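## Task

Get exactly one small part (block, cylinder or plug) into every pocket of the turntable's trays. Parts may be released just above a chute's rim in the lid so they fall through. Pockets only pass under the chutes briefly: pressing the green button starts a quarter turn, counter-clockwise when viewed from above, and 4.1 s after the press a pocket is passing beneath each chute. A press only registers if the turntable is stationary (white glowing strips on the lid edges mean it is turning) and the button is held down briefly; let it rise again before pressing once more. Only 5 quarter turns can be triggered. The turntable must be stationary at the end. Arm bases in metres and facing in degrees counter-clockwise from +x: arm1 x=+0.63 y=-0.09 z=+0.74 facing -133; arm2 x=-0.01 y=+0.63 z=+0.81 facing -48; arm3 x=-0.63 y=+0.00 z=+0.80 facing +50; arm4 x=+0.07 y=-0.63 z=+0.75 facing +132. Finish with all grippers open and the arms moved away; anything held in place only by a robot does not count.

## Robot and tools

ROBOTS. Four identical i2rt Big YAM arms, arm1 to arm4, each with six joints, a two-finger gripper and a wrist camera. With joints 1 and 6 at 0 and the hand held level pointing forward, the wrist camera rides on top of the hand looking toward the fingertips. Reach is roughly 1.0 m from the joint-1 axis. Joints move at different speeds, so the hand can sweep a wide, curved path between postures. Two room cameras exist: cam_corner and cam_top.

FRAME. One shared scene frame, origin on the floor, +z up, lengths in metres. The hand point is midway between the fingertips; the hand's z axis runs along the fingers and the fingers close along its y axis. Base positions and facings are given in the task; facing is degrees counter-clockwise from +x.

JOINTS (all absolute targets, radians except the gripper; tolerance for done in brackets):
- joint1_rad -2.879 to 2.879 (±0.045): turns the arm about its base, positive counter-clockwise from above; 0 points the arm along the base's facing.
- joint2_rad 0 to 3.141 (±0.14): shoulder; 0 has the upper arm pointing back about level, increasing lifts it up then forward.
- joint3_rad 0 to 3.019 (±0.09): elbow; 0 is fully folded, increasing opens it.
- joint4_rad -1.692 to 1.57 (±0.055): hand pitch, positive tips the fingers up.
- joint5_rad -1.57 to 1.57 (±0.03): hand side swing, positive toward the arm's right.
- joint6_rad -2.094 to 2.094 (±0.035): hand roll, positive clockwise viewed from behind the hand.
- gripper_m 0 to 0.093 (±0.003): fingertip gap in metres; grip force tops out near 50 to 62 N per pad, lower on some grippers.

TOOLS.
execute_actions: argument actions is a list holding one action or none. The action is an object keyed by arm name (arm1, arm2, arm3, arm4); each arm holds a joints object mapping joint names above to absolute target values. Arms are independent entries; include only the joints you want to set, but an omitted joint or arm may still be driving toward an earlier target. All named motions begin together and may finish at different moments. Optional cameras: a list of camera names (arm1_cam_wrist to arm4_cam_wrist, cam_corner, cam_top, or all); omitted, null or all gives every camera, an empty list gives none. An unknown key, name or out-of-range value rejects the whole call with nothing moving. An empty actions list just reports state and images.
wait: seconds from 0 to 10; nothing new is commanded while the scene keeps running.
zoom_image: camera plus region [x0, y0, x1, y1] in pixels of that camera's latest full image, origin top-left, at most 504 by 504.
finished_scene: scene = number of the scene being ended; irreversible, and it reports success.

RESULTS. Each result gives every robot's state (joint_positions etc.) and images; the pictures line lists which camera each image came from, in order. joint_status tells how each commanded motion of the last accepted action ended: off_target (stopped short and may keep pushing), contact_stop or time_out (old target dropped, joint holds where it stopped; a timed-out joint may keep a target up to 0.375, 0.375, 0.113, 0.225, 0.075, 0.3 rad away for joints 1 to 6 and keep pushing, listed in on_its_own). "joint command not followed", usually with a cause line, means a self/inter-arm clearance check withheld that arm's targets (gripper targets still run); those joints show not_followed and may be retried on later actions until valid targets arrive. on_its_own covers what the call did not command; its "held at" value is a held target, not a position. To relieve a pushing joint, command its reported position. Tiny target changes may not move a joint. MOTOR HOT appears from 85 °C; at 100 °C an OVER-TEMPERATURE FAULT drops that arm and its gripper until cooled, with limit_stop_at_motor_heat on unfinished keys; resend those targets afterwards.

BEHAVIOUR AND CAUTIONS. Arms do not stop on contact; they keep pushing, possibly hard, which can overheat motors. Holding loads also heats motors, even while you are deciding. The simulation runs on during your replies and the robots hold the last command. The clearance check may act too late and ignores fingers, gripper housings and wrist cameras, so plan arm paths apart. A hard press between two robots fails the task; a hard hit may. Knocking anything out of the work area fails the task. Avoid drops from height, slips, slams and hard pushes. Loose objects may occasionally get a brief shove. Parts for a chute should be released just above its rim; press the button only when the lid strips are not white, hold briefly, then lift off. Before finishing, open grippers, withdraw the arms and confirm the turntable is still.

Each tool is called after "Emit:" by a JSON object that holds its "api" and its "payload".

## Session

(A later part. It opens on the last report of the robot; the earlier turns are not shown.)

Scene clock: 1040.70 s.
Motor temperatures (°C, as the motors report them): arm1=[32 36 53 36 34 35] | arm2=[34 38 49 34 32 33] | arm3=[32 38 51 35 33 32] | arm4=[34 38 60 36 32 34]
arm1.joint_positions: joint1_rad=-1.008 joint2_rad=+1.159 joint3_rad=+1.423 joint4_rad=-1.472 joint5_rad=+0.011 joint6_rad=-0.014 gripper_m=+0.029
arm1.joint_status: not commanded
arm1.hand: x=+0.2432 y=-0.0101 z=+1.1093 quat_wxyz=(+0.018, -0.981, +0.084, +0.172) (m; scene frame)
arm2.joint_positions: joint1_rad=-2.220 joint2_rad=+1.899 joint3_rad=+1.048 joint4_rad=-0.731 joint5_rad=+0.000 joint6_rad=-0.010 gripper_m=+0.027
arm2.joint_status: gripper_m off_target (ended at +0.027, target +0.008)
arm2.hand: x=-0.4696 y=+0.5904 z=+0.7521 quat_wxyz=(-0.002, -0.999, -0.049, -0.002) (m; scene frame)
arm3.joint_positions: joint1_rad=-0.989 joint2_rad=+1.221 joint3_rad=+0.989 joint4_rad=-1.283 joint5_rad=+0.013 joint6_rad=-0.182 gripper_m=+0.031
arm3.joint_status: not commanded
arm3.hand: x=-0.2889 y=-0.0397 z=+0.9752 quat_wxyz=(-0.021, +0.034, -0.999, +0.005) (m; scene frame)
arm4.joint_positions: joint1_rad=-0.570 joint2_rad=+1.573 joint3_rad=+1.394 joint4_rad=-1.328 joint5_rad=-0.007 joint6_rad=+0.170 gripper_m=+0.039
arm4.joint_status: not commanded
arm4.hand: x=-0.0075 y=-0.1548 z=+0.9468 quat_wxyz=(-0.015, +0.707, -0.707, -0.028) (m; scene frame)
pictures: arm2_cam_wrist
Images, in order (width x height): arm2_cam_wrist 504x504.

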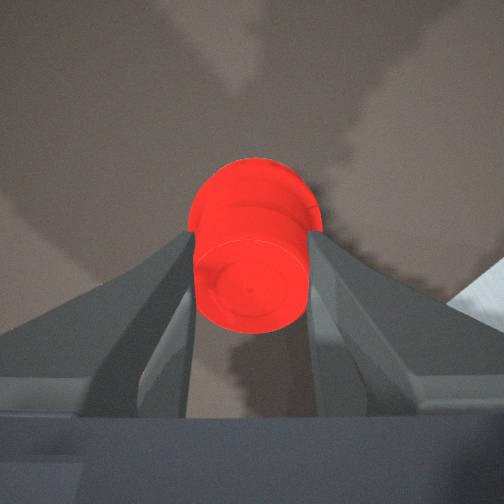

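Emit:
{"api": "execute_actions", "payload": {"actions": [{"arm2":{"joints":{"joint2_rad":1.15,"joint4_rad":-1.45}},"arm4":{"joints":{"joint3_rad":1.47}},"arm1":{"joints":{"joint2_rad":1.49,"joint4_rad":-1.455}}}], "cameras": ["arm4_cam_wrist","arm2_cam_wrist","arm1_cam_wrist"]}}

Emit:
{"api": "execute_actions", "payload": {"actions": [{"arm2":{"joints":{"joint1_rad":-0.766,"joint2_rad":0.95,"joint3_rad":0.92,"joint4_rad":-1.5,"joint6_rad":-0.09}}}], "cameras": ["cam_corner"]}}

Emit:
{"api": "execute_actions", "payload": {"actions": [{"arm2":{"joints":{"joint2_rad":1.495,"joint3_rad":1.24,"joint4_rad":-1.23}}}], "cameras": ["arm2_cam_wrist","cam_corner","cam_top"]}}

Scene clock: 1073.00 s.
Motor temperatures (°C, as the motors report them): arm1=[32 36 53 36 34 35] | arm2=[34 38 49 34 32 33] | arm3=[32 38 51 35 33 32] | arm4=[34 38 61 36 32 34]
arm1.joint_positions: joint1_rad=-1.008 joint2_rad=+1.498 joint3_rad=+1.430 joint4_rad=-1.467 joint5_rad=+0.011 joint6_rad=-0.014 gripper_m=+0.029
arm1.joint_status: all done
arm1.hand: x=+0.1827 y=+0.0000 z=+0.9752 quat_wxyz=(+0.003, -0.996, +0.084, +0.010) (m; scene frame)
arm2.joint_positions: joint1_rad=-2.220 joint2_rad=+1.141 joint3_rad=+1.048 joint4_rad=-1.439 joint5_rad=+0.000 joint6_rad=-0.010 gripper_m=+0.027
arm2.joint_status: all done
arm2.hand: x=-0.3262 y=+0.6041 z=+1.0389 quat_wxyz=(-0.003, -0.999, -0.049, +0.023) (m; scene frame)
arm3.joint_positions: joint1_rad=-0.989 joint2_rad=+1.221 joint3_rad=+0.989 joint4_rad=-1.283 joint5_rad=+0.013 joint6_rad=-0.182 gripper_m=+0.031
arm3.joint_status: not commanded
arm3.hand: x=-0.2889 y=-0.0397 z=+0.9752 quat_wxyz=(-0.021, +0.034, -0.999, +0.005) (m; scene frame)
arm4.joint_positions: joint1_rad=-0.570 joint2_rad=+1.573 joint3_rad=+1.406 joint4_rad=-1.328 joint5_rad=-0.007 joint6_rad=+0.170 gripper_m=+0.039
arm4.joint_status: all done
arm4.hand: x=-0.0081 y=-0.1511 z=+0.9518 quat_wxyz=(-0.018, +0.707, -0.706, -0.033) (m; scene frame)
pictures: arm1_cam_wrist, arm2_cam_wrist, arm4_cam_wrist
Images, in order (width x height): arm1_cam_wrist 504x504, arm2_cam_wrist 504x504, arm4_cam_wrist 504x504.

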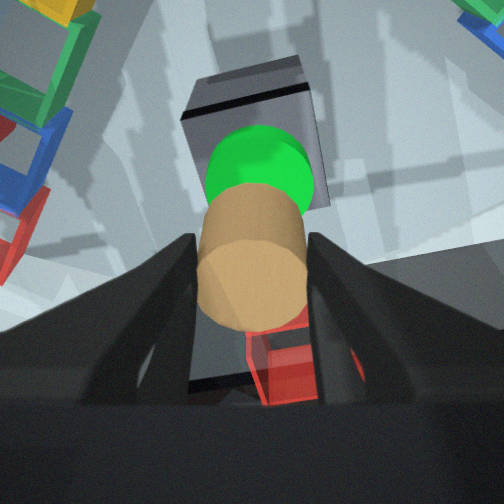

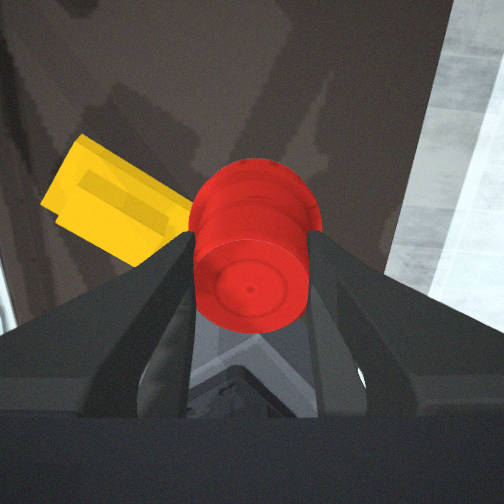

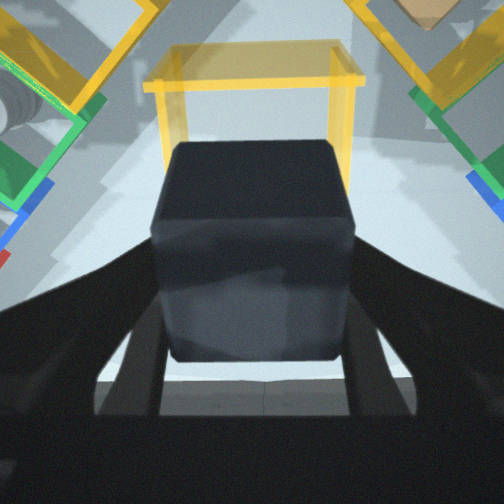

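Scene clock: 1074.73 s.
Motor temperatures (°C, as the motors report them): arm1=[32 36 53 36 34 35] | arm2=[34 38 49 34 32 33] | arm3=[32 38 51 35 33 32] | arm4=[34 38 61 36 32 34]
arm1.joint_positions: joint1_rad=-1.008 joint2_rad=+1.498 joint3_rad=+1.430 joint4_rad=-1.467 joint5_rad=+0.011 joint6_rad=-0.014 gripper_m=+0.029
arm1.joint_status: not commanded
arm1.hand: x=+0.1827 y=+0.0000 z=+0.9752 quat_wxyz=(+0.003, -0.996, +0.084, +0.010) (m; scene frame)
arm2.joint_positions: joint1_rad=-0.768 joint2_rad=+0.947 joint3_rad=+0.919 joint4_rad=-1.492 joint5_rad=-0.002 joint6_rad=-0.079 gripper_m=+0.027
arm2.joint_status: all done
arm2.hand: x=-0.0197 y=+0.3813 z=+1.0369 quat_wxyz=(-0.017, -0.690, -0.724, +0.022) (m; scene frame)
arm3.joint_positions: joint1_rad=-0.989 joint2_rad=+1.221 joint3_rad=+0.989 joint4_rad=-1.283 joint5_rad=+0.013 joint6_rad=-0.182 gripper_m=+0.031
arm3.joint_status: not commanded
arm3.hand: x=-0.2889 y=-0.0397 z=+0.9752 quat_wxyz=(-0.021, +0.034, -0.999, +0.005) (m; scene frame)
arm4.joint_positions: joint1_rad=-0.570 joint2_rad=+1.573 joint3_rad=+1.406 joint4_rad=-1.328 joint5_rad=-0.007 joint6_rad=+0.170 gripper_m=+0.039
arm4.joint_status: not commanded
arm4.hand: x=-0.0081 y=-0.1511 z=+0.9518 quat_wxyz=(-0.018, +0.707, -0.706, -0.033) (m; scene frame)
pictures: cam_corner
Images, in order (width x height): cam_corner 504x504.

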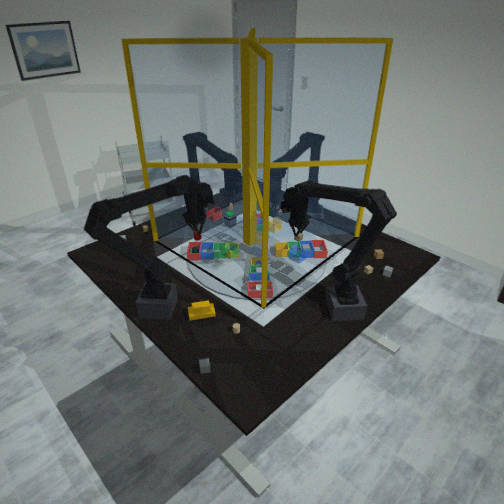

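Scene clock: 1076.13 s.
Motor temperatures (°C, as the motors report them): arm1=[32 36 53 36 34 35] | arm2=[34 38 50 34 32 33] | arm3=[32 38 51 35 33 32] | arm4=[34 38 61 36 32 34]
arm1.joint_positions: joint1_rad=-1.008 joint2_rad=+1.498 joint3_rad=+1.430 joint4_rad=-1.467 joint5_rad=+0.011 joint6_rad=-0.014 gripper_m=+0.029
arm1.joint_status: not commanded
arm1.hand: x=+0.1827 y=+0.0000 z=+0.9752 quat_wxyz=(+0.003, -0.996, +0.084, +0.010) (m; scene frame)
arm2.joint_positions: joint1_rad=-0.768 joint2_rad=+1.500 joint3_rad=+1.214 joint4_rad=-1.235 joint5_rad=-0.002 joint6_rad=-0.079 gripper_m=+0.027
arm2.joint_status: all done
arm2.hand: x=-0.0262 y=+0.1897 z=+0.9764 quat_wxyz=(-0.016, -0.690, -0.724, +0.022) (m; scene frame)
arm3.joint_positions: joint1_rad=-0.989 joint2_rad=+1.221 joint3_rad=+0.989 joint4_rad=-1.283 joint5_rad=+0.013 joint6_rad=-0.182 gripper_m=+0.031
arm3.joint_status: not commanded
arm3.hand: x=-0.2889 y=-0.0397 z=+0.9752 quat_wxyz=(-0.021, +0.034, -0.999, +0.005) (m; scene frame)
arm4.joint_positions: joint1_rad=-0.570 joint2_rad=+1.573 joint3_rad=+1.406 joint4_rad=-1.328 joint5_rad=-0.007 joint6_rad=+0.170 gripper_m=+0.039
arm4.joint_status: not commanded
arm4.hand: x=-0.0081 y=-0.1511 z=+0.9518 quat_wxyz=(-0.018, +0.707, -0.706, -0.033) (m; scene frame)
pictures: arm2_cam_wrist, cam_corner, cam_top
Images, in order (width x height): arm2_cam_wrist 504x504, cam_corner 504x504, cam_top 504x504.

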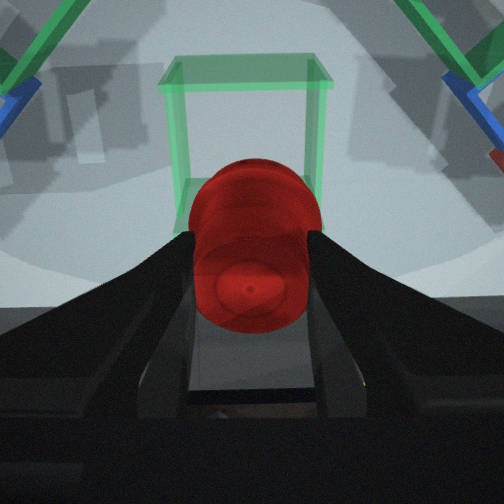

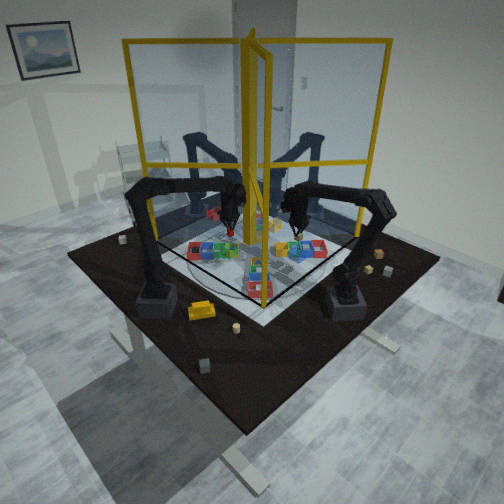

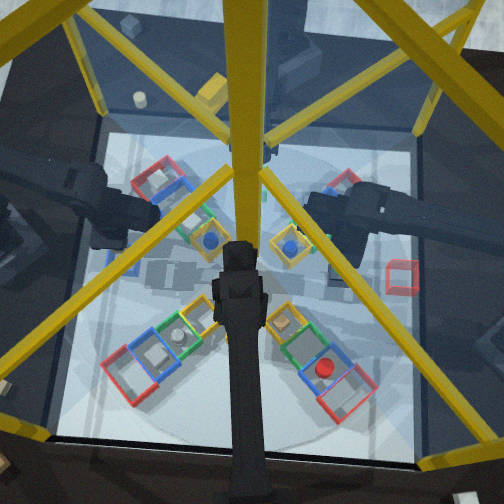

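Emit:
{"api": "execute_actions", "payload": {"actions": [{"arm1":{"joints":{"joint2_rad":1.62}}}], "cameras": []}}

Emit:
{"api": "execute_actions", "payload": {"actions": [{"arm1":{"joints":{"joint2_rad":1.166,"joint4_rad":-1.46}}}], "cameras": []}}

Emit:
{"api": "execute_actions", "payload": {"actions": [{"arm1":{"joints":{"joint1_rad":-1.12,"joint3_rad":1.09}}}], "cameras": []}}

Emit:
{"api": "wait", "payload": {"seconds": 0.8}}

Emit:
{"api": "execute_actions", "payload": {"actions": [{"arm1":{"joints":{"gripper_m":0.06}},"arm2":{"joints":{"gripper_m":0.06}},"arm3":{"joints":{"gripper_m":0.06}},"arm4":{"joints":{"gripper_m":0.065}}}], "cameras": ["cam_top","cam_corner"]}}

Scene clock: 1088.10 s.
Motor temperatures (°C, as the motors report them): arm1=[32 36 53 36 34 35] | arm2=[34 38 52 34 32 33] | arm3=[32 38 51 35 33 32] | arm4=[34 39 62 36 32 34]
arm1.joint_positions: joint1_rad=-1.008 joint2_rad=+1.576 joint3_rad=+1.443 joint4_rad=-1.471 joint5_rad=+0.011 joint6_rad=-0.014 gripper_m=+0.029
arm1.joint_status: all done
arm1.hand: x=+0.1730 y=+0.0015 z=+0.9459 quat_wxyz=(-0.001, -0.996, +0.084, -0.024) (m; scene frame)
arm2.joint_positions: joint1_rad=-0.768 joint2_rad=+1.500 joint3_rad=+1.214 joint4_rad=-1.235 joint5_rad=-0.002 joint6_rad=-0.079 gripper_m=+0.027
arm2.joint_status: not commanded
arm2.hand: x=-0.0262 y=+0.1897 z=+0.9764 quat_wxyz=(-0.016, -0.690, -0.724, +0.022) (m; scene frame)
arm3.joint_positions: joint1_rad=-0.989 joint2_rad=+1.221 joint3_rad=+0.989 joint4_rad=-1.283 joint5_rad=+0.013 joint6_rad=-0.182 gripper_m=+0.031
arm3.joint_status: not commanded
arm3.hand: x=-0.2889 y=-0.0397 z=+0.9752 quat_wxyz=(-0.021, +0.034, -0.999, +0.005) (m; scene frame)
arm4.joint_positions: joint1_rad=-0.570 joint2_rad=+1.573 joint3_rad=+1.406 joint4_rad=-1.328 joint5_rad=-0.007 joint6_rad=+0.170 gripper_m=+0.039
arm4.joint_status: not commanded
arm4.hand: x=-0.0081 y=-0.1511 z=+0.9518 quat_wxyz=(-0.018, +0.707, -0.706, -0.033) (m; scene frame)
pictures: none
No camera images: the call's "cameras" was empty. Leave "cameras" out to get every camera's image.

Scene clock: 1089.60 s.
Motor temperatures (°C, as the motors report them): arm1=[32 36 52 36 34 35] | arm2=[34 38 52 34 32 33] | arm3=[32 38 51 35 33 32] | arm4=[34 39 62 36 32 34]
arm1.joint_positions: joint1_rad=-1.008 joint2_rad=+1.163 joint3_rad=+1.443 joint4_rad=-1.471 joint5_rad=+0.011 joint6_rad=-0.014 gripper_m=+0.029
arm1.joint_status: all done
arm1.hand: x=+0.2395 y=-0.0093 z=+1.1168 quat_wxyz=(+0.019, -0.980, +0.084, +0.181) (m; scene frame)
arm2.joint_positions: joint1_rad=-0.768 joint2_rad=+1.500 joint3_rad=+1.214 joint4_rad=-1.235 joint5_rad=-0.002 joint6_rad=-0.079 gripper_m=+0.027
arm2.joint_status: not commanded
arm2.hand: x=-0.0262 y=+0.1897 z=+0.9764 quat_wxyz=(-0.016, -0.690, -0.724, +0.022) (m; scene frame)
arm3.joint_positions: joint1_rad=-0.989 joint2_rad=+1.221 joint3_rad=+0.989 joint4_rad=-1.283 joint5_rad=+0.013 joint6_rad=-0.182 gripper_m=+0.031
arm3.joint_status: not commanded
arm3.hand: x=-0.2889 y=-0.0397 z=+0.9752 quat_wxyz=(-0.021, +0.034, -0.999, +0.005) (m; scene frame)
arm4.joint_positions: joint1_rad=-0.570 joint2_rad=+1.573 joint3_rad=+1.406 joint4_rad=-1.328 joint5_rad=-0.007 joint6_rad=+0.170 gripper_m=+0.039
arm4.joint_status: not commanded
arm4.hand: x=-0.0081 y=-0.1511 z=+0.9518 quat_wxyz=(-0.018, +0.707, -0.706, -0.033) (m; scene frame)
pictures: none
No camera images: the call's "cameras" was empty. Leave "cameras" out to get every camera's image.

Scene clock: 1090.67 s.
Motor temperatures (°C, as the motors report them): arm1=[32 36 52 36 34 35] | arm2=[34 38 52 34 32 33] | arm3=[32 38 51 35 33 32] | arm4=[34 39 62 36 32 34]
arm1.joint_positions: joint1_rad=-1.123 joint2_rad=+1.159 joint3_rad=+1.095 joint4_rad=-1.469 joint5_rad=+0.010 joint6_rad=-0.014 gripper_m=+0.029
arm1.joint_status: all done
arm1.hand: x=+0.3186 y=+0.0126 z=+0.9700 quat_wxyz=(+0.004, -0.990, +0.141, +0.010) (m; scene frame)
arm2.joint_positions: joint1_rad=-0.768 joint2_rad=+1.500 joint3_rad=+1.214 joint4_rad=-1.235 joint5_rad=-0.002 joint6_rad=-0.079 gripper_m=+0.027
arm2.joint_status: not commanded
arm2.hand: x=-0.0262 y=+0.1897 z=+0.9764 quat_wxyz=(-0.016, -0.690, -0.724, +0.022) (m; scene frame)
arm3.joint_positions: joint1_rad=-0.989 joint2_rad=+1.221 joint3_rad=+0.989 joint4_rad=-1.283 joint5_rad=+0.013 joint6_rad=-0.182 gripper_m=+0.031
arm3.joint_status: not commanded
arm3.hand: x=-0.2889 y=-0.0397 z=+0.9752 quat_wxyz=(-0.021, +0.034, -0.999, +0.005) (m; scene frame)
arm4.joint_positions: joint1_rad=-0.570 joint2_rad=+1.573 joint3_rad=+1.406 joint4_rad=-1.328 joint5_rad=-0.007 joint6_rad=+0.170 gripper_m=+0.039
arm4.joint_status: not commanded
arm4.hand: x=-0.0081 y=-0.1511 z=+0.9518 quat_wxyz=(-0.018, +0.707, -0.706, -0.033) (m; scene frame)
pictures: none
No camera images: the call's "cameras" was empty. Leave "cameras" out to get every camera's image.

Scene clock: 1091.47 s.
Motor temperatures (°C, as the motors report them): arm1=[32 36 52 36 34 35] | arm2=[34 38 52 34 32 33] | arm3=[32 38 51 35 33 32] | arm4=[34 39 62 36 32 34]
arm1.joint_positions: joint1_rad=-1.123 joint2_rad=+1.159 joint3_rad=+1.095 joint4_rad=-1.469 joint5_rad=+0.010 joint6_rad=-0.014 gripper_m=+0.029
arm1.joint_status: all done
arm1.hand: x=+0.3186 y=+0.0126 z=+0.9700 quat_wxyz=(+0.004, -0.990, +0.141, +0.010) (m; scene frame)
arm2.joint_positions: joint1_rad=-0.768 joint2_rad=+1.500 joint3_rad=+1.214 joint4_rad=-1.235 joint5_rad=-0.002 joint6_rad=-0.079 gripper_m=+0.027
arm2.joint_status: not commanded
arm2.hand: x=-0.0262 y=+0.1897 z=+0.9764 quat_wxyz=(-0.016, -0.690, -0.724, +0.022) (m; scene frame)
arm3.joint_positions: joint1_rad=-0.989 joint2_rad=+1.221 joint3_rad=+0.989 joint4_rad=-1.283 joint5_rad=+0.013 joint6_rad=-0.182 gripper_m=+0.031
arm3.joint_status: not commanded
arm3.hand: x=-0.2889 y=-0.0397 z=+0.9752 quat_wxyz=(-0.021, +0.034, -0.999, +0.005) (m; scene frame)
arm4.joint_positions: joint1_rad=-0.570 joint2_rad=+1.573 joint3_rad=+1.406 joint4_rad=-1.328 joint5_rad=-0.007 joint6_rad=+0.170 gripper_m=+0.039
arm4.joint_status: not commanded
arm4.hand: x=-0.0081 y=-0.1511 z=+0.9518 quat_wxyz=(-0.018, +0.707, -0.706, -0.033) (m; scene frame)
wait: 0.80 s; at rest by 0.27 s
pictures: arm1_cam_wrist, arm2_cam_wrist, arm3_cam_wrist, arm4_cam_wrist, cam_corner, cam_top
Images, in order (width x height): arm1_cam_wrist 504x504, arm2_cam_wrist 504x504, arm3_cam_wrist 504x504, arm4_cam_wrist 504x504, cam_corner 504x504, cam_top 504x504.

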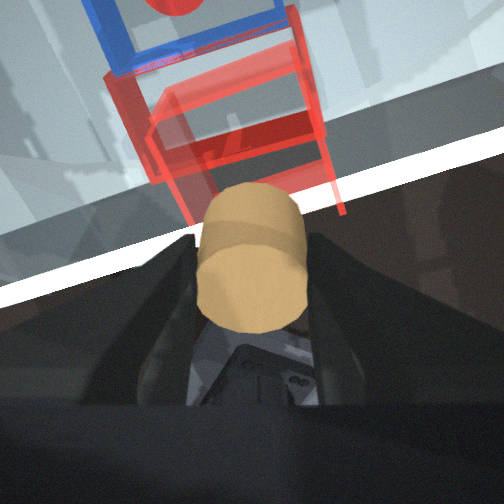

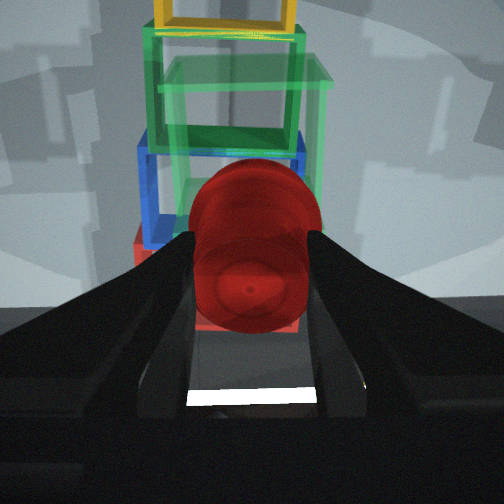

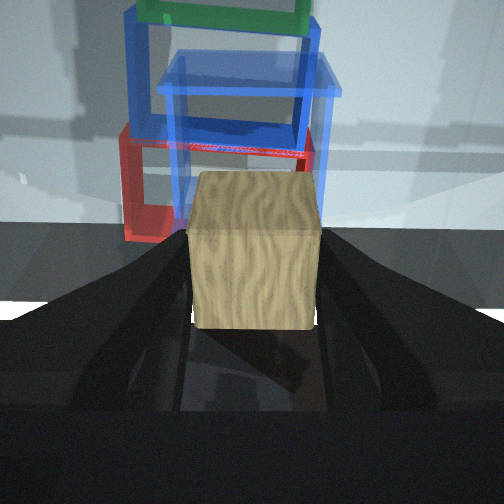

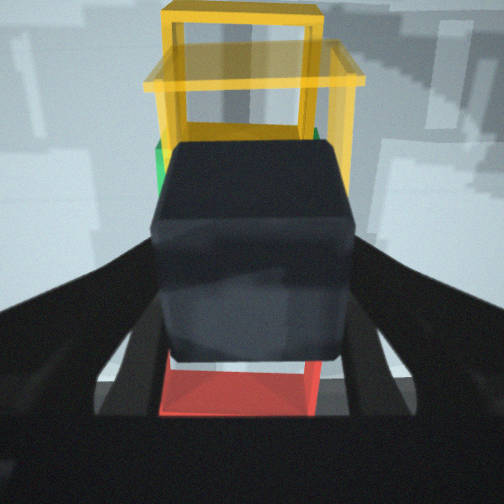

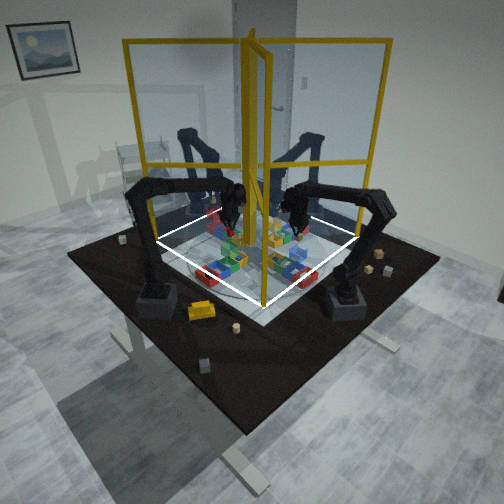

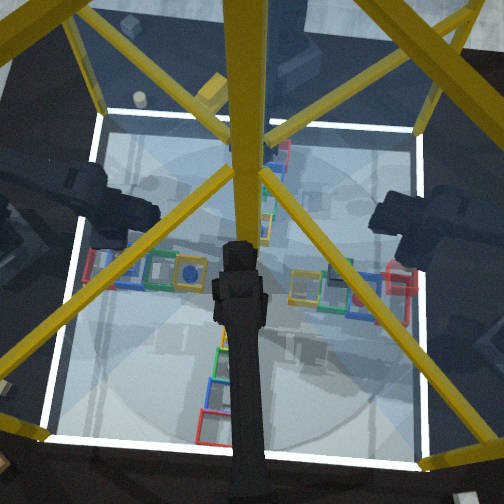

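Scene clock: 1092.07 s.
Motor temperatures (°C, as the motors report them): arm1=[32 36 52 36 34 35] | arm2=[34 38 52 34 32 33] | arm3=[32 38 51 35 33 32] | arm4=[34 39 62 36 32 34]
arm1.joint_positions: joint1_rad=-1.123 joint2_rad=+1.159 joint3_rad=+1.095 joint4_rad=-1.469 joint5_rad=+0.010 joint6_rad=-0.014 gripper_m=+0.060
arm1.joint_status: all done
arm1.hand: x=+0.3186 y=+0.0126 z=+0.9700 quat_wxyz=(+0.004, -0.990, +0.141, +0.010) (m; scene frame)
arm2.joint_positions: joint1_rad=-0.768 joint2_rad=+1.500 joint3_rad=+1.214 joint4_rad=-1.235 joint5_rad=-0.002 joint6_rad=-0.079 gripper_m=+0.060
arm2.joint_status: all done
arm2.hand: x=-0.0262 y=+0.1897 z=+0.9764 quat_wxyz=(-0.016, -0.690, -0.724, +0.022) (m; scene frame)
arm3.joint_positions: joint1_rad=-0.989 joint2_rad=+1.221 joint3_rad=+0.989 joint4_rad=-1.283 joint5_rad=+0.013 joint6_rad=-0.182 gripper_m=+0.060
arm3.joint_status: all done
arm3.hand: x=-0.2889 y=-0.0397 z=+0.9752 quat_wxyz=(-0.021, +0.034, -0.999, +0.005) (m; scene frame)
arm4.joint_positions: joint1_rad=-0.570 joint2_rad=+1.573 joint3_rad=+1.406 joint4_rad=-1.328 joint5_rad=-0.007 joint6_rad=+0.170 gripper_m=+0.065
arm4.joint_status: all done
arm4.hand: x=-0.0081 y=-0.1511 z=+0.9518 quat_wxyz=(-0.018, +0.707, -0.707, -0.033) (m; scene frame)
pictures: cam_corner, cam_top
Images, in order (width x height): cam_corner 504x504, cam_top 504x504.

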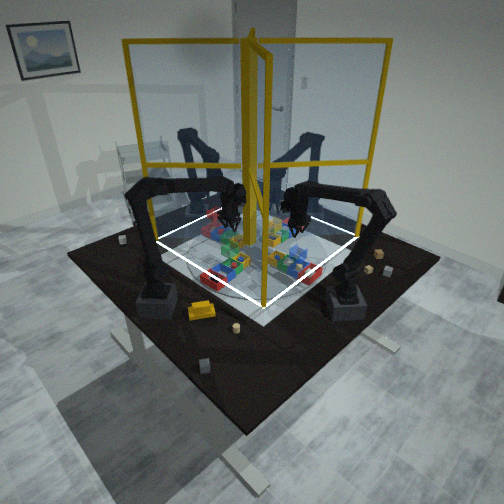

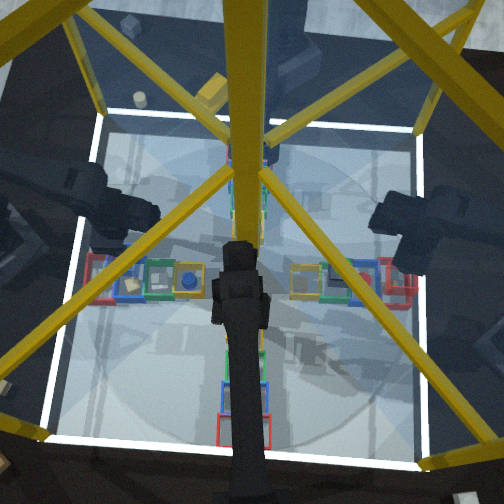

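Emit:
{"api": "execute_actions", "payload": {"actions": [{"arm1":{"joints":{"joint1_rad":0.36,"joint2_rad":0.95,"joint3_rad":0.9,"joint4_rad":-1.5,"gripper_m":0.07}},"arm2":{"joints":{"joint1_rad":-2.35,"joint2_rad":0.95,"joint3_rad":0.9,"joint4_rad":-1.5,"joint6_rad":0.0,"gripper_m":0.08}},"arm3":{"joints":{"joint1_rad":-2.196,"joint2_rad":0.95,"joint3_rad":0.9,"joint4_rad":-1.5,"joint6_rad":0.0,"gripper_m":0.08}},"arm4":{"joints":{"joint2_rad":0.95,"joint3_rad":0.9,"joint4_rad":-1.5,"joint6_rad":0.0}}}], "cameras": ["cam_top","cam_corner"]}}

Scene clock: 1128.17 s.
Motor temperatures (°C, as the motors report them): arm1=[32 35 49 36 34 35] | arm2=[34 38 54 34 32 33] | arm3=[32 38 51 35 33 32] | arm4=[34 39 62 36 32 34]
arm1.joint_positions: joint1_rad=+0.356 joint2_rad=+0.942 joint3_rad=+0.912 joint4_rad=-1.488 joint5_rad=+0.010 joint6_rad=-0.014 gripper_m=+0.070
arm1.joint_status: all done
arm1.hand: x=+0.5310 y=-0.3135 z=+0.9612 quat_wxyz=(-0.019, -0.826, -0.563, +0.022) (m; scene frame)
arm2.joint_positions: joint1_rad=-2.348 joint2_rad=+0.944 joint3_rad=+0.906 joint4_rad=-1.489 joint5_rad=-0.001 joint6_rad=-0.010 gripper_m=+0.080
arm2.joint_status: all done
arm2.hand: x=-0.2587 y=+0.6413 z=+1.0330 quat_wxyz=(-0.003, -1.000, +0.015, +0.025) (m; scene frame)
arm3.joint_positions: joint1_rad=-2.193 joint2_rad=+0.943 joint3_rad=+0.899 joint4_rad=-1.482 joint5_rad=+0.012 joint6_rad=-0.007 gripper_m=+0.080
arm3.joint_status: all done
arm3.hand: x=-0.5678 y=-0.2386 z=+1.0149 quat_wxyz=(-0.006, -0.609, -0.793, +0.018) (m; scene frame)
arm4.joint_positions: joint1_rad=-0.570 joint2_rad=+0.950 joint3_rad=+0.907 joint4_rad=-1.498 joint5_rad=-0.007 joint6_rad=+0.015 gripper_m=+0.065
arm4.joint_status: all done
arm4.hand: x=+0.0325 y=-0.3876 z=+0.9672 quat_wxyz=(-0.006, +0.760, -0.650, -0.013) (m; scene frame)
pictures: cam_corner, cam_top
Images, in order (width x height): cam_corner 504x504, cam_top 504x504.

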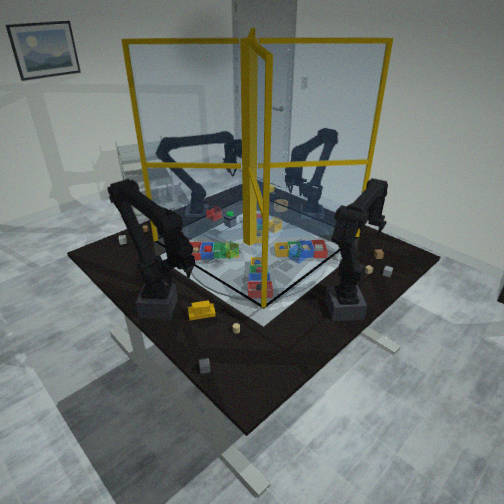

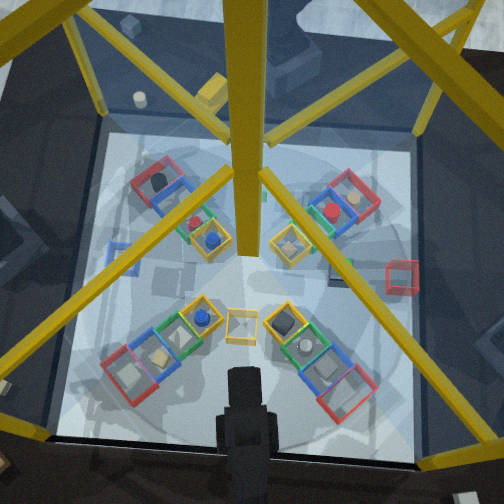

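Emit:
{"api": "zoom_image", "payload": {"camera": "cam_top", "region": [90, 140, 400, 430]}}

Region (90, 140, 400, 430) of cam_top's 504x504 image, scaled by 1.626, with more detail than that image has; it fills the top 471 rows of this view, and the rest is white.

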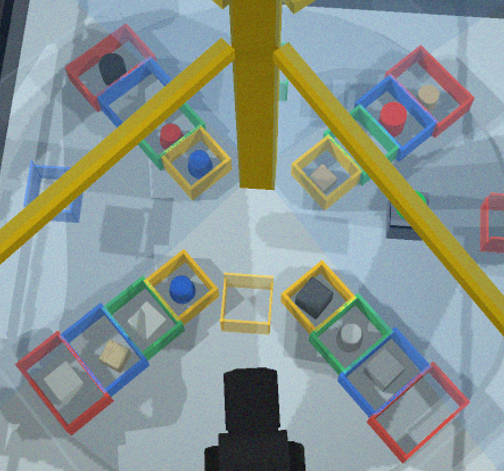

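Emit:
{"api": "execute_actions", "payload": {"actions": [{"arm1":{"joints":{"joint2_rad":1.895,"joint3_rad":1.58,"joint4_rad":-1.2}},"arm2":{"joints":{"joint2_rad":1.725,"joint3_rad":1.14,"joint4_rad":-0.935}},"arm3":{"joints":{"joint2_rad":1.80,"joint3_rad":1.29,"joint4_rad":-1.005}},"arm4":{"joints":{"joint1_rad":0.5}}}], "cameras": ["arm1_cam_wrist","arm2_cam_wrist","arm3_cam_wrist","cam_corner"]}}

Scene clock: 1149.53 s.
Motor temperatures (°C, as the motors report them): arm1=[32 35 49 36 34 35] | arm2=[34 37 52 34 32 33] | arm3=[32 37 50 35 33 32] | arm4=[34 37 57 36 32 34]
arm1.joint_positions: joint1_rad=+0.356 joint2_rad=+1.904 joint3_rad=+1.537 joint4_rad=-1.208 joint5_rad=+0.010 joint6_rad=-0.014 gripper_m=+0.070
arm1.joint_status: all done
arm1.hand: x=+0.4132 y=-0.6078 z=+0.8259 quat_wxyz=(-0.003, -0.826, -0.563, -0.002) (m; scene frame)
arm2.joint_positions: joint1_rad=-2.348 joint2_rad=+1.729 joint3_rad=+1.133 joint4_rad=-0.947 joint5_rad=-0.001 joint6_rad=-0.010 gripper_m=+0.080
arm2.joint_status: all done
arm2.hand: x=-0.4844 y=+0.6494 z=+0.8516 quat_wxyz=(-0.003, -1.000, +0.015, +0.018) (m; scene frame)
arm3.joint_positions: joint1_rad=-2.193 joint2_rad=+1.818 joint3_rad=+1.269 joint4_rad=-1.022 joint5_rad=+0.012 joint6_rad=-0.007 gripper_m=+0.080
arm3.joint_status: all done
arm3.hand: x=-0.5050 y=-0.4878 z=+0.8325 quat_wxyz=(+0.012, -0.609, -0.793, +0.004) (m; scene frame)
arm4.joint_positions: joint1_rad=+0.493 joint2_rad=+0.950 joint3_rad=+0.907 joint4_rad=-1.498 joint5_rad=-0.007 joint6_rad=+0.014 gripper_m=+0.065
arm4.joint_status: all done
arm4.hand: x=-0.1571 y=-0.5488 z=+0.9676 quat_wxyz=(+0.002, +0.984, -0.175, -0.015) (m; scene frame)
pictures: arm1_cam_wrist, arm2_cam_wrist, arm3_cam_wrist, cam_corner
Images, in order (width x height): arm1_cam_wrist 504x504, arm2_cam_wrist 504x504, arm3_cam_wrist 504x504, cam_corner 504x504.

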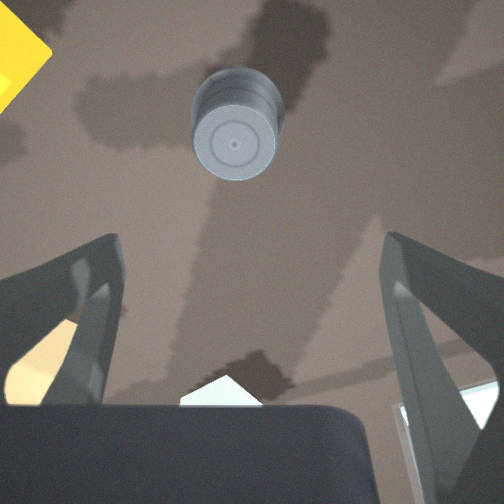

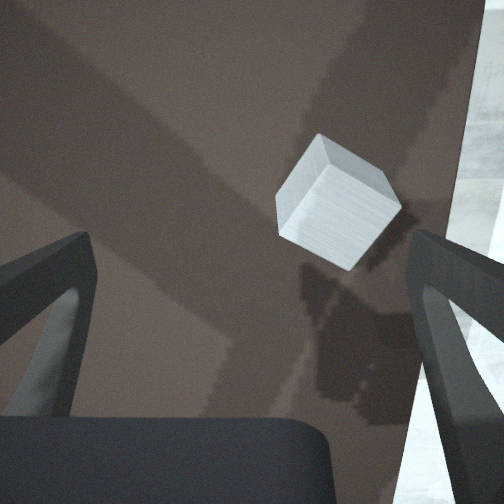

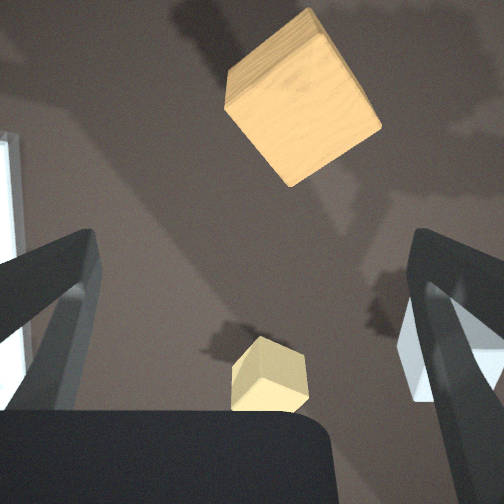

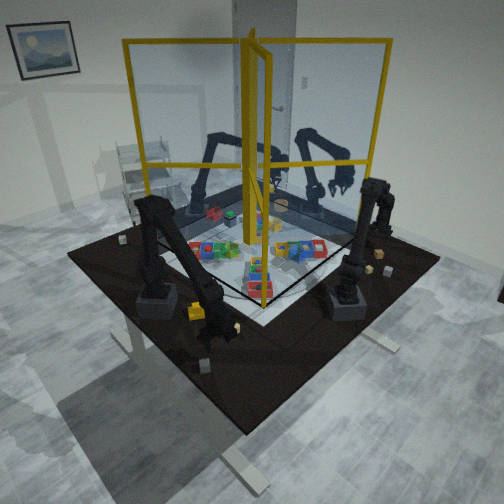

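Emit:
{"api": "zoom_image", "payload": {"camera": "arm2_cam_wrist", "region": [230, 90, 450, 310]}}

Emit:
{"api": "zoom_image", "payload": {"camera": "arm3_cam_wrist", "region": [150, 0, 504, 420]}}

Region (230, 90, 450, 310) of arm2_cam_wrist's 504x504 image, scaled by 2.291, with more detail than that image has.

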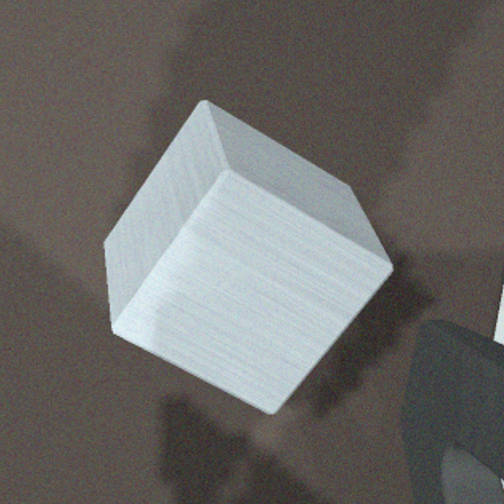

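Region (150, 0, 504, 420) of arm3_cam_wrist's 504x504 image, scaled by 1.200, with more detail than that image has; it fills the left 425 columns of this view, and the rest is white.

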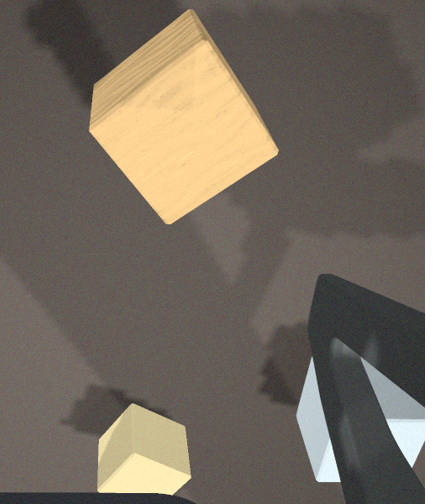

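Emit:
{"api": "zoom_image", "payload": {"camera": "arm3_cam_wrist", "region": [200, 310, 340, 430]}}

Region (200, 310, 340, 430) of arm3_cam_wrist's 504x504 image, scaled by 3.600, with more detail than that image has; it fills the top 432 rows of this view, and the rest is white.

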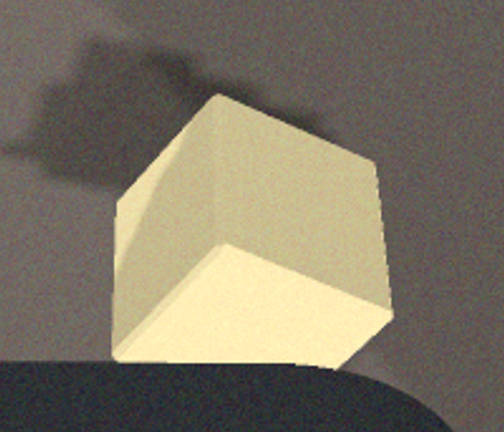

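Emit:
{"api": "execute_actions", "payload": {"actions": [{"arm1":{"joints":{"joint1_rad":0.385,"joint2_rad":1.988,"joint3_rad":1.475,"joint4_rad":-1.03}},"arm2":{"joints":{"joint1_rad":-2.447,"joint2_rad":1.655,"joint3_rad":0.968,"joint4_rad":-0.87,"joint6_rad":0.55}},"arm3":{"joints":{"joint1_rad":-2.23,"joint2_rad":1.44,"joint4_rad":-1.35,"joint6_rad":0.55,"gripper_m":0.065}}}], "cameras": ["arm1_cam_wrist","arm2_cam_wrist"]}}

Emit:
{"api": "execute_actions", "payload": {"actions": [{"arm3":{"joints":{"joint3_rad":0.726,"joint4_rad":-0.83}},"arm1":{"joints":{"gripper_m":0.008}}}], "cameras": ["arm1_cam_wrist","arm3_cam_wrist"]}}

Scene clock: 1206.77 s.
Motor temperatures (°C, as the motors report them): arm1=[32 39 53 36 34 35] | arm2=[34 39 51 34 32 33] | arm3=[32 40 49 35 33 32] | arm4=[34 36 54 35 32 34]
arm1.joint_positions: joint1_rad=+0.382 joint2_rad=+1.975 joint3_rad=+1.479 joint4_rad=-1.046 joint5_rad=+0.010 joint6_rad=-0.014 gripper_m=+0.070
arm1.joint_status: all done
arm1.hand: x=+0.4236 y=-0.6240 z=+0.7677 quat_wxyz=(-0.012, -0.819, -0.574, +0.012) (m; scene frame)
arm2.joint_positions: joint1_rad=-2.453 joint2_rad=+1.644 joint3_rad=+0.964 joint4_rad=-0.882 joint5_rad=-0.002 joint6_rad=+0.538 gripper_m=+0.080
arm2.joint_status: all done
arm2.hand: x=-0.4255 y=+0.6909 z=+0.8343 quat_wxyz=(-0.005, -0.942, +0.335, +0.007) (m; scene frame)
arm3.joint_positions: joint1_rad=-2.230 joint2_rad=+1.431 joint3_rad=+1.269 joint4_rad=-1.335 joint5_rad=+0.012 joint6_rad=+0.542 gripper_m=+0.065
arm3.joint_status: all done
arm3.hand: x=-0.5371 y=-0.4210 z=+1.0061 quat_wxyz=(-0.024, -0.812, -0.583, +0.022) (m; scene frame)
arm4.joint_positions: joint1_rad=+0.493 joint2_rad=+0.950 joint3_rad=+0.907 joint4_rad=-1.498 joint5_rad=-0.007 joint6_rad=+0.014 gripper_m=+0.065
arm4.joint_status: not commanded
arm4.hand: x=-0.1571 y=-0.5488 z=+0.9676 quat_wxyz=(+0.002, +0.984, -0.175, -0.015) (m; scene frame)
pictures: arm1_cam_wrist, arm2_cam_wrist
Images, in order (width x height): arm1_cam_wrist 504x504, arm2_cam_wrist 504x504.

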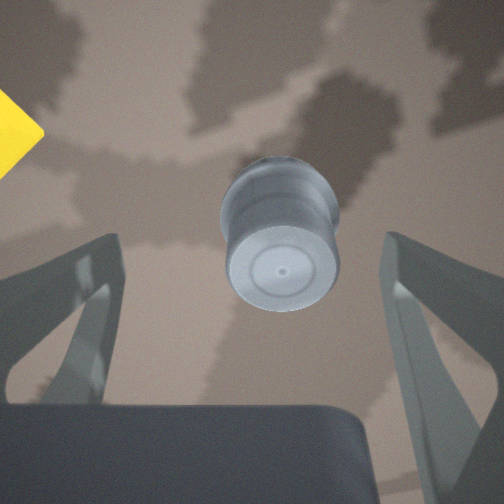

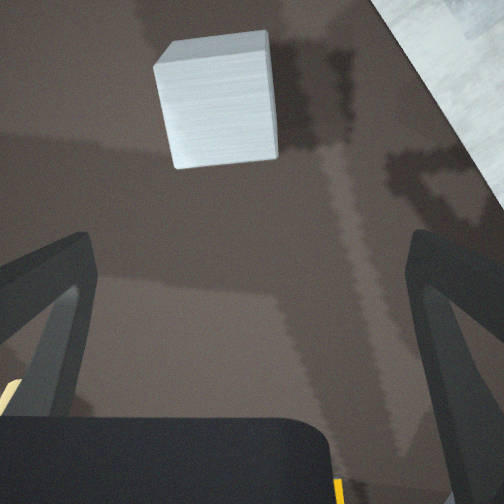

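Scene clock: 1208.07 s.
Motor temperatures (°C, as the motors report them): arm1=[32 39 52 36 34 35] | arm2=[34 39 51 34 32 33] | arm3=[32 40 49 35 33 32] | arm4=[34 36 54 35 32 34]
arm1.joint_positions: joint1_rad=+0.382 joint2_rad=+1.966 joint3_rad=+1.479 joint4_rad=-1.044 joint5_rad=+0.010 joint6_rad=-0.014 gripper_m=+0.008
arm1.joint_status: all done
arm1.hand: x=+0.4233 y=-0.6252 z=+0.7725 quat_wxyz=(-0.015, -0.819, -0.574, +0.016) (m; scene frame)
arm2.joint_positions: joint1_rad=-2.453 joint2_rad=+1.644 joint3_rad=+0.964 joint4_rad=-0.882 joint5_rad=-0.002 joint6_rad=+0.538 gripper_m=+0.080
arm2.joint_status: not commanded
arm2.hand: x=-0.4255 y=+0.6909 z=+0.8343 quat_wxyz=(-0.005, -0.942, +0.336, +0.007) (m; scene frame)
arm3.joint_positions: joint1_rad=-2.230 joint2_rad=+1.435 joint3_rad=+0.724 joint4_rad=-0.849 joint5_rad=+0.012 joint6_rad=+0.542 gripper_m=+0.065
arm3.joint_status: all done
arm3.hand: x=-0.5613 y=-0.3198 z=+0.8191 quat_wxyz=(+0.005, -0.812, -0.583, +0.010) (m; scene frame)
arm4.joint_positions: joint1_rad=+0.493 joint2_rad=+0.950 joint3_rad=+0.907 joint4_rad=-1.498 joint5_rad=-0.007 joint6_rad=+0.014 gripper_m=+0.065
arm4.joint_status: not commanded
arm4.hand: x=-0.1571 y=-0.5488 z=+0.9676 quat_wxyz=(+0.002, +0.984, -0.175, -0.015) (m; scene frame)
pictures: arm1_cam_wrist, arm3_cam_wrist
Images, in order (width x height): arm1_cam_wrist 504x504, arm3_cam_wrist 504x504.

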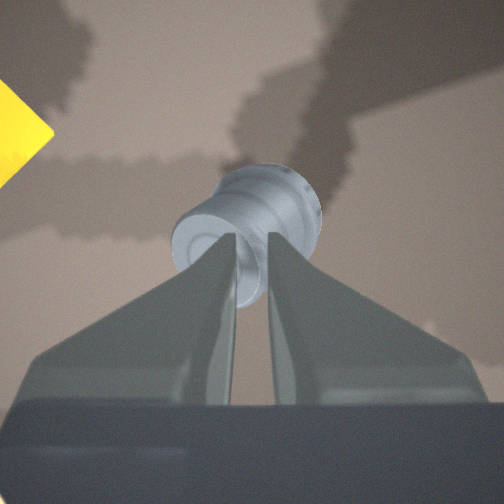

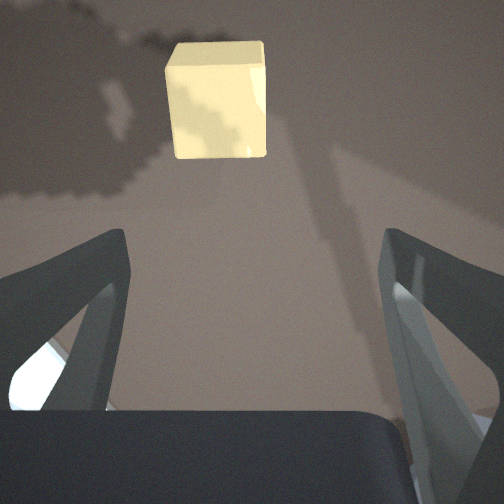

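Emit:
{"api": "execute_actions", "payload": {"actions": [{"arm1":{"joints":{"gripper_m":0.075}}}], "cameras": ["arm1_cam_wrist"]}}

Scene clock: 1212.87 s.
Motor temperatures (°C, as the motors report them): arm1=[32 39 51 36 34 35] | arm2=[34 38 50 34 32 33] | arm3=[32 40 48 35 33 32] | arm4=[34 36 54 35 32 34]
arm1.joint_positions: joint1_rad=+0.382 joint2_rad=+1.966 joint3_rad=+1.479 joint4_rad=-1.044 joint5_rad=+0.010 joint6_rad=-0.014 gripper_m=+0.075
arm1.joint_status: all done
arm1.hand: x=+0.4233 y=-0.6252 z=+0.7725 quat_wxyz=(-0.015, -0.819, -0.574, +0.016) (m; scene frame)
arm2.joint_positions: joint1_rad=-2.453 joint2_rad=+1.644 joint3_rad=+0.964 joint4_rad=-0.882 joint5_rad=-0.002 joint6_rad=+0.538 gripper_m=+0.080
arm2.joint_status: not commanded
arm2.hand: x=-0.4255 y=+0.6909 z=+0.8343 quat_wxyz=(-0.005, -0.942, +0.336, +0.007) (m; scene frame)
arm3.joint_positions: joint1_rad=-2.230 joint2_rad=+1.435 joint3_rad=+0.724 joint4_rad=-0.849 joint5_rad=+0.012 joint6_rad=+0.542 gripper_m=+0.065
arm3.joint_status: not commanded
arm3.hand: x=-0.5613 y=-0.3198 z=+0.8191 quat_wxyz=(+0.005, -0.812, -0.583, +0.010) (m; scene frame)
arm4.joint_positions: joint1_rad=+0.493 joint2_rad=+0.950 joint3_rad=+0.907 joint4_rad=-1.498 joint5_rad=-0.007 joint6_rad=+0.014 gripper_m=+0.065
arm4.joint_status: not commanded
arm4.hand: x=-0.1571 y=-0.5488 z=+0.9676 quat_wxyz=(+0.002, +0.984, -0.175, -0.015) (m; scene frame)
pictures: arm1_cam_wrist
Images, in order (width x height): arm1_cam_wrist 504x504.

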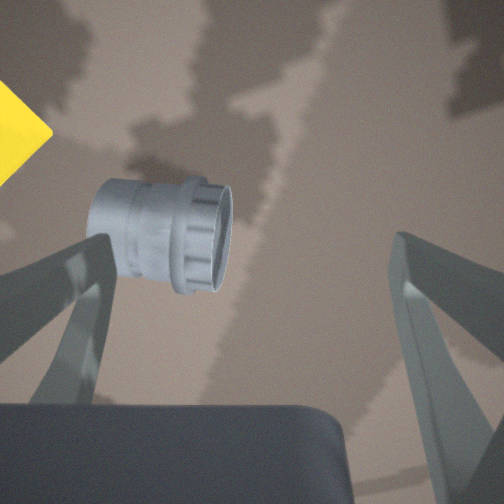

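Emit:
{"api": "execute_actions", "payload": {"actions": [{"arm1":{"joints":{"joint2_rad":1.594,"joint4_rad":-1.4}},"arm2":{"joints":{"joint2_rad":1.842,"joint4_rad":-0.675,"joint6_rad":0.40}},"arm3":{"joints":{"joint2_rad":1.648,"joint4_rad":-0.625}}}], "cameras": ["arm2_cam_wrist","arm3_cam_wrist"]}}

Emit:
{"api": "execute_actions", "payload": {"actions": [{"arm1":{"joints":{"joint1_rad":0.618,"joint3_rad":1.125,"joint4_rad":-1.085}}}], "cameras": ["arm1_cam_wrist"]}}

Scene clock: 1243.00 s.
Motor temperatures (°C, as the motors report them): arm1=[32 39 49 36 34 35] | arm2=[34 38 50 34 32 33] | arm3=[32 39 47 35 33 32] | arm4=[34 36 53 35 32 34]
arm1.joint_positions: joint1_rad=+0.382 joint2_rad=+1.579 joint3_rad=+1.472 joint4_rad=-1.385 joint5_rad=+0.010 joint6_rad=-0.014 gripper_m=+0.075
arm1.joint_status: all done
arm1.hand: x=+0.4509 y=-0.5432 z=+0.9654 quat_wxyz=(-0.026, -0.818, -0.573, +0.032) (m; scene frame)
arm2.joint_positions: joint1_rad=-2.453 joint2_rad=+1.846 joint3_rad=+0.964 joint4_rad=-0.687 joint5_rad=-0.002 joint6_rad=+0.411 gripper_m=+0.080
arm2.joint_status: all done
arm2.hand: x=-0.4428 y=+0.6929 z=+0.7531 quat_wxyz=(-0.004, -0.961, +0.275, +0.004) (m; scene frame)
arm3.joint_positions: joint1_rad=-2.230 joint2_rad=+1.655 joint3_rad=+0.724 joint4_rad=-0.643 joint5_rad=+0.012 joint6_rad=+0.542 gripper_m=+0.065
arm3.joint_status: all done
arm3.hand: x=-0.5582 y=-0.3373 z=+0.7489 quat_wxyz=(+0.012, -0.812, -0.583, +0.007) (m; scene frame)
arm4.joint_positions: joint1_rad=+0.493 joint2_rad=+0.950 joint3_rad=+0.907 joint4_rad=-1.498 joint5_rad=-0.007 joint6_rad=+0.014 gripper_m=+0.065
arm4.joint_status: not commanded
arm4.hand: x=-0.1571 y=-0.5488 z=+0.9676 quat_wxyz=(+0.002, +0.984, -0.175, -0.015) (m; scene frame)
pictures: arm2_cam_wrist, arm3_cam_wrist
Images, in order (width x height): arm2_cam_wrist 504x504, arm3_cam_wrist 504x504.

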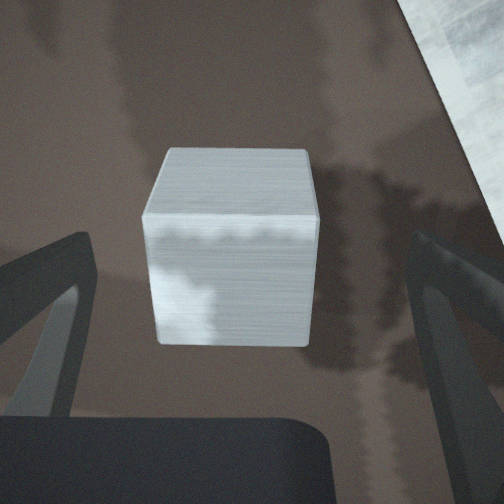

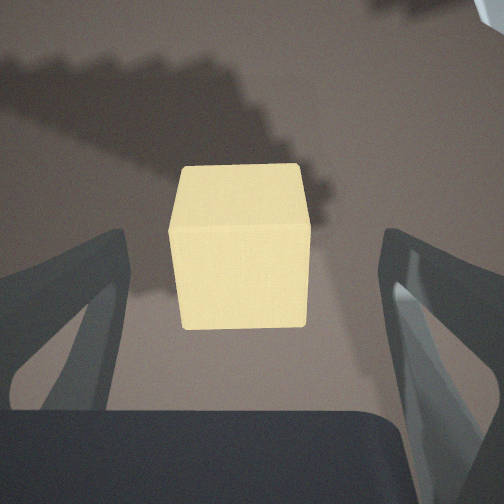

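Scene clock: 1244.17 s.
Motor temperatures (°C, as the motors report them): arm1=[32 39 49 36 34 35] | arm2=[34 38 50 34 32 33] | arm3=[32 39 47 35 33 32] | arm4=[34 36 53 35 32 34]
arm1.joint_positions: joint1_rad=+0.624 joint2_rad=+1.580 joint3_rad=+1.130 joint4_rad=-1.102 joint5_rad=+0.008 joint6_rad=-0.014 gripper_m=+0.075
arm1.joint_status: all done
arm1.hand: x=+0.5737 y=-0.5237 z=+0.8409 quat_wxyz=(-0.012, -0.744, -0.668, +0.008) (m; scene frame)
arm2.joint_positions: joint1_rad=-2.453 joint2_rad=+1.846 joint3_rad=+0.964 joint4_rad=-0.687 joint5_rad=-0.002 joint6_rad=+0.411 gripper_m=+0.080
arm2.joint_status: not commanded
arm2.hand: x=-0.4428 y=+0.6929 z=+0.7531 quat_wxyz=(-0.004, -0.961, +0.275, +0.004) (m; scene frame)
arm3.joint_positions: joint1_rad=-2.230 joint2_rad=+1.655 joint3_rad=+0.724 joint4_rad=-0.643 joint5_rad=+0.012 joint6_rad=+0.542 gripper_m=+0.065
arm3.joint_status: not commanded
arm3.hand: x=-0.5582 y=-0.3373 z=+0.7489 quat_wxyz=(+0.012, -0.812, -0.583, +0.007) (m; scene frame)
arm4.joint_positions: joint1_rad=+0.493 joint2_rad=+0.950 joint3_rad=+0.907 joint4_rad=-1.498 joint5_rad=-0.007 joint6_rad=+0.014 gripper_m=+0.065
arm4.joint_status: not commanded
arm4.hand: x=-0.1571 y=-0.5488 z=+0.9676 quat_wxyz=(+0.002, +0.984, -0.175, -0.015) (m; scene frame)
pictures: arm1_cam_wrist
Images, in order (width x height): arm1_cam_wrist 504x504.

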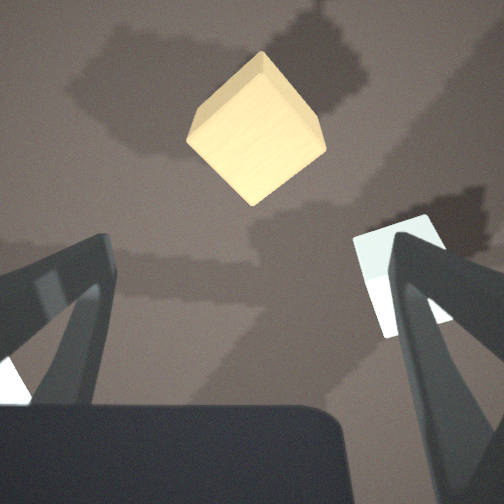

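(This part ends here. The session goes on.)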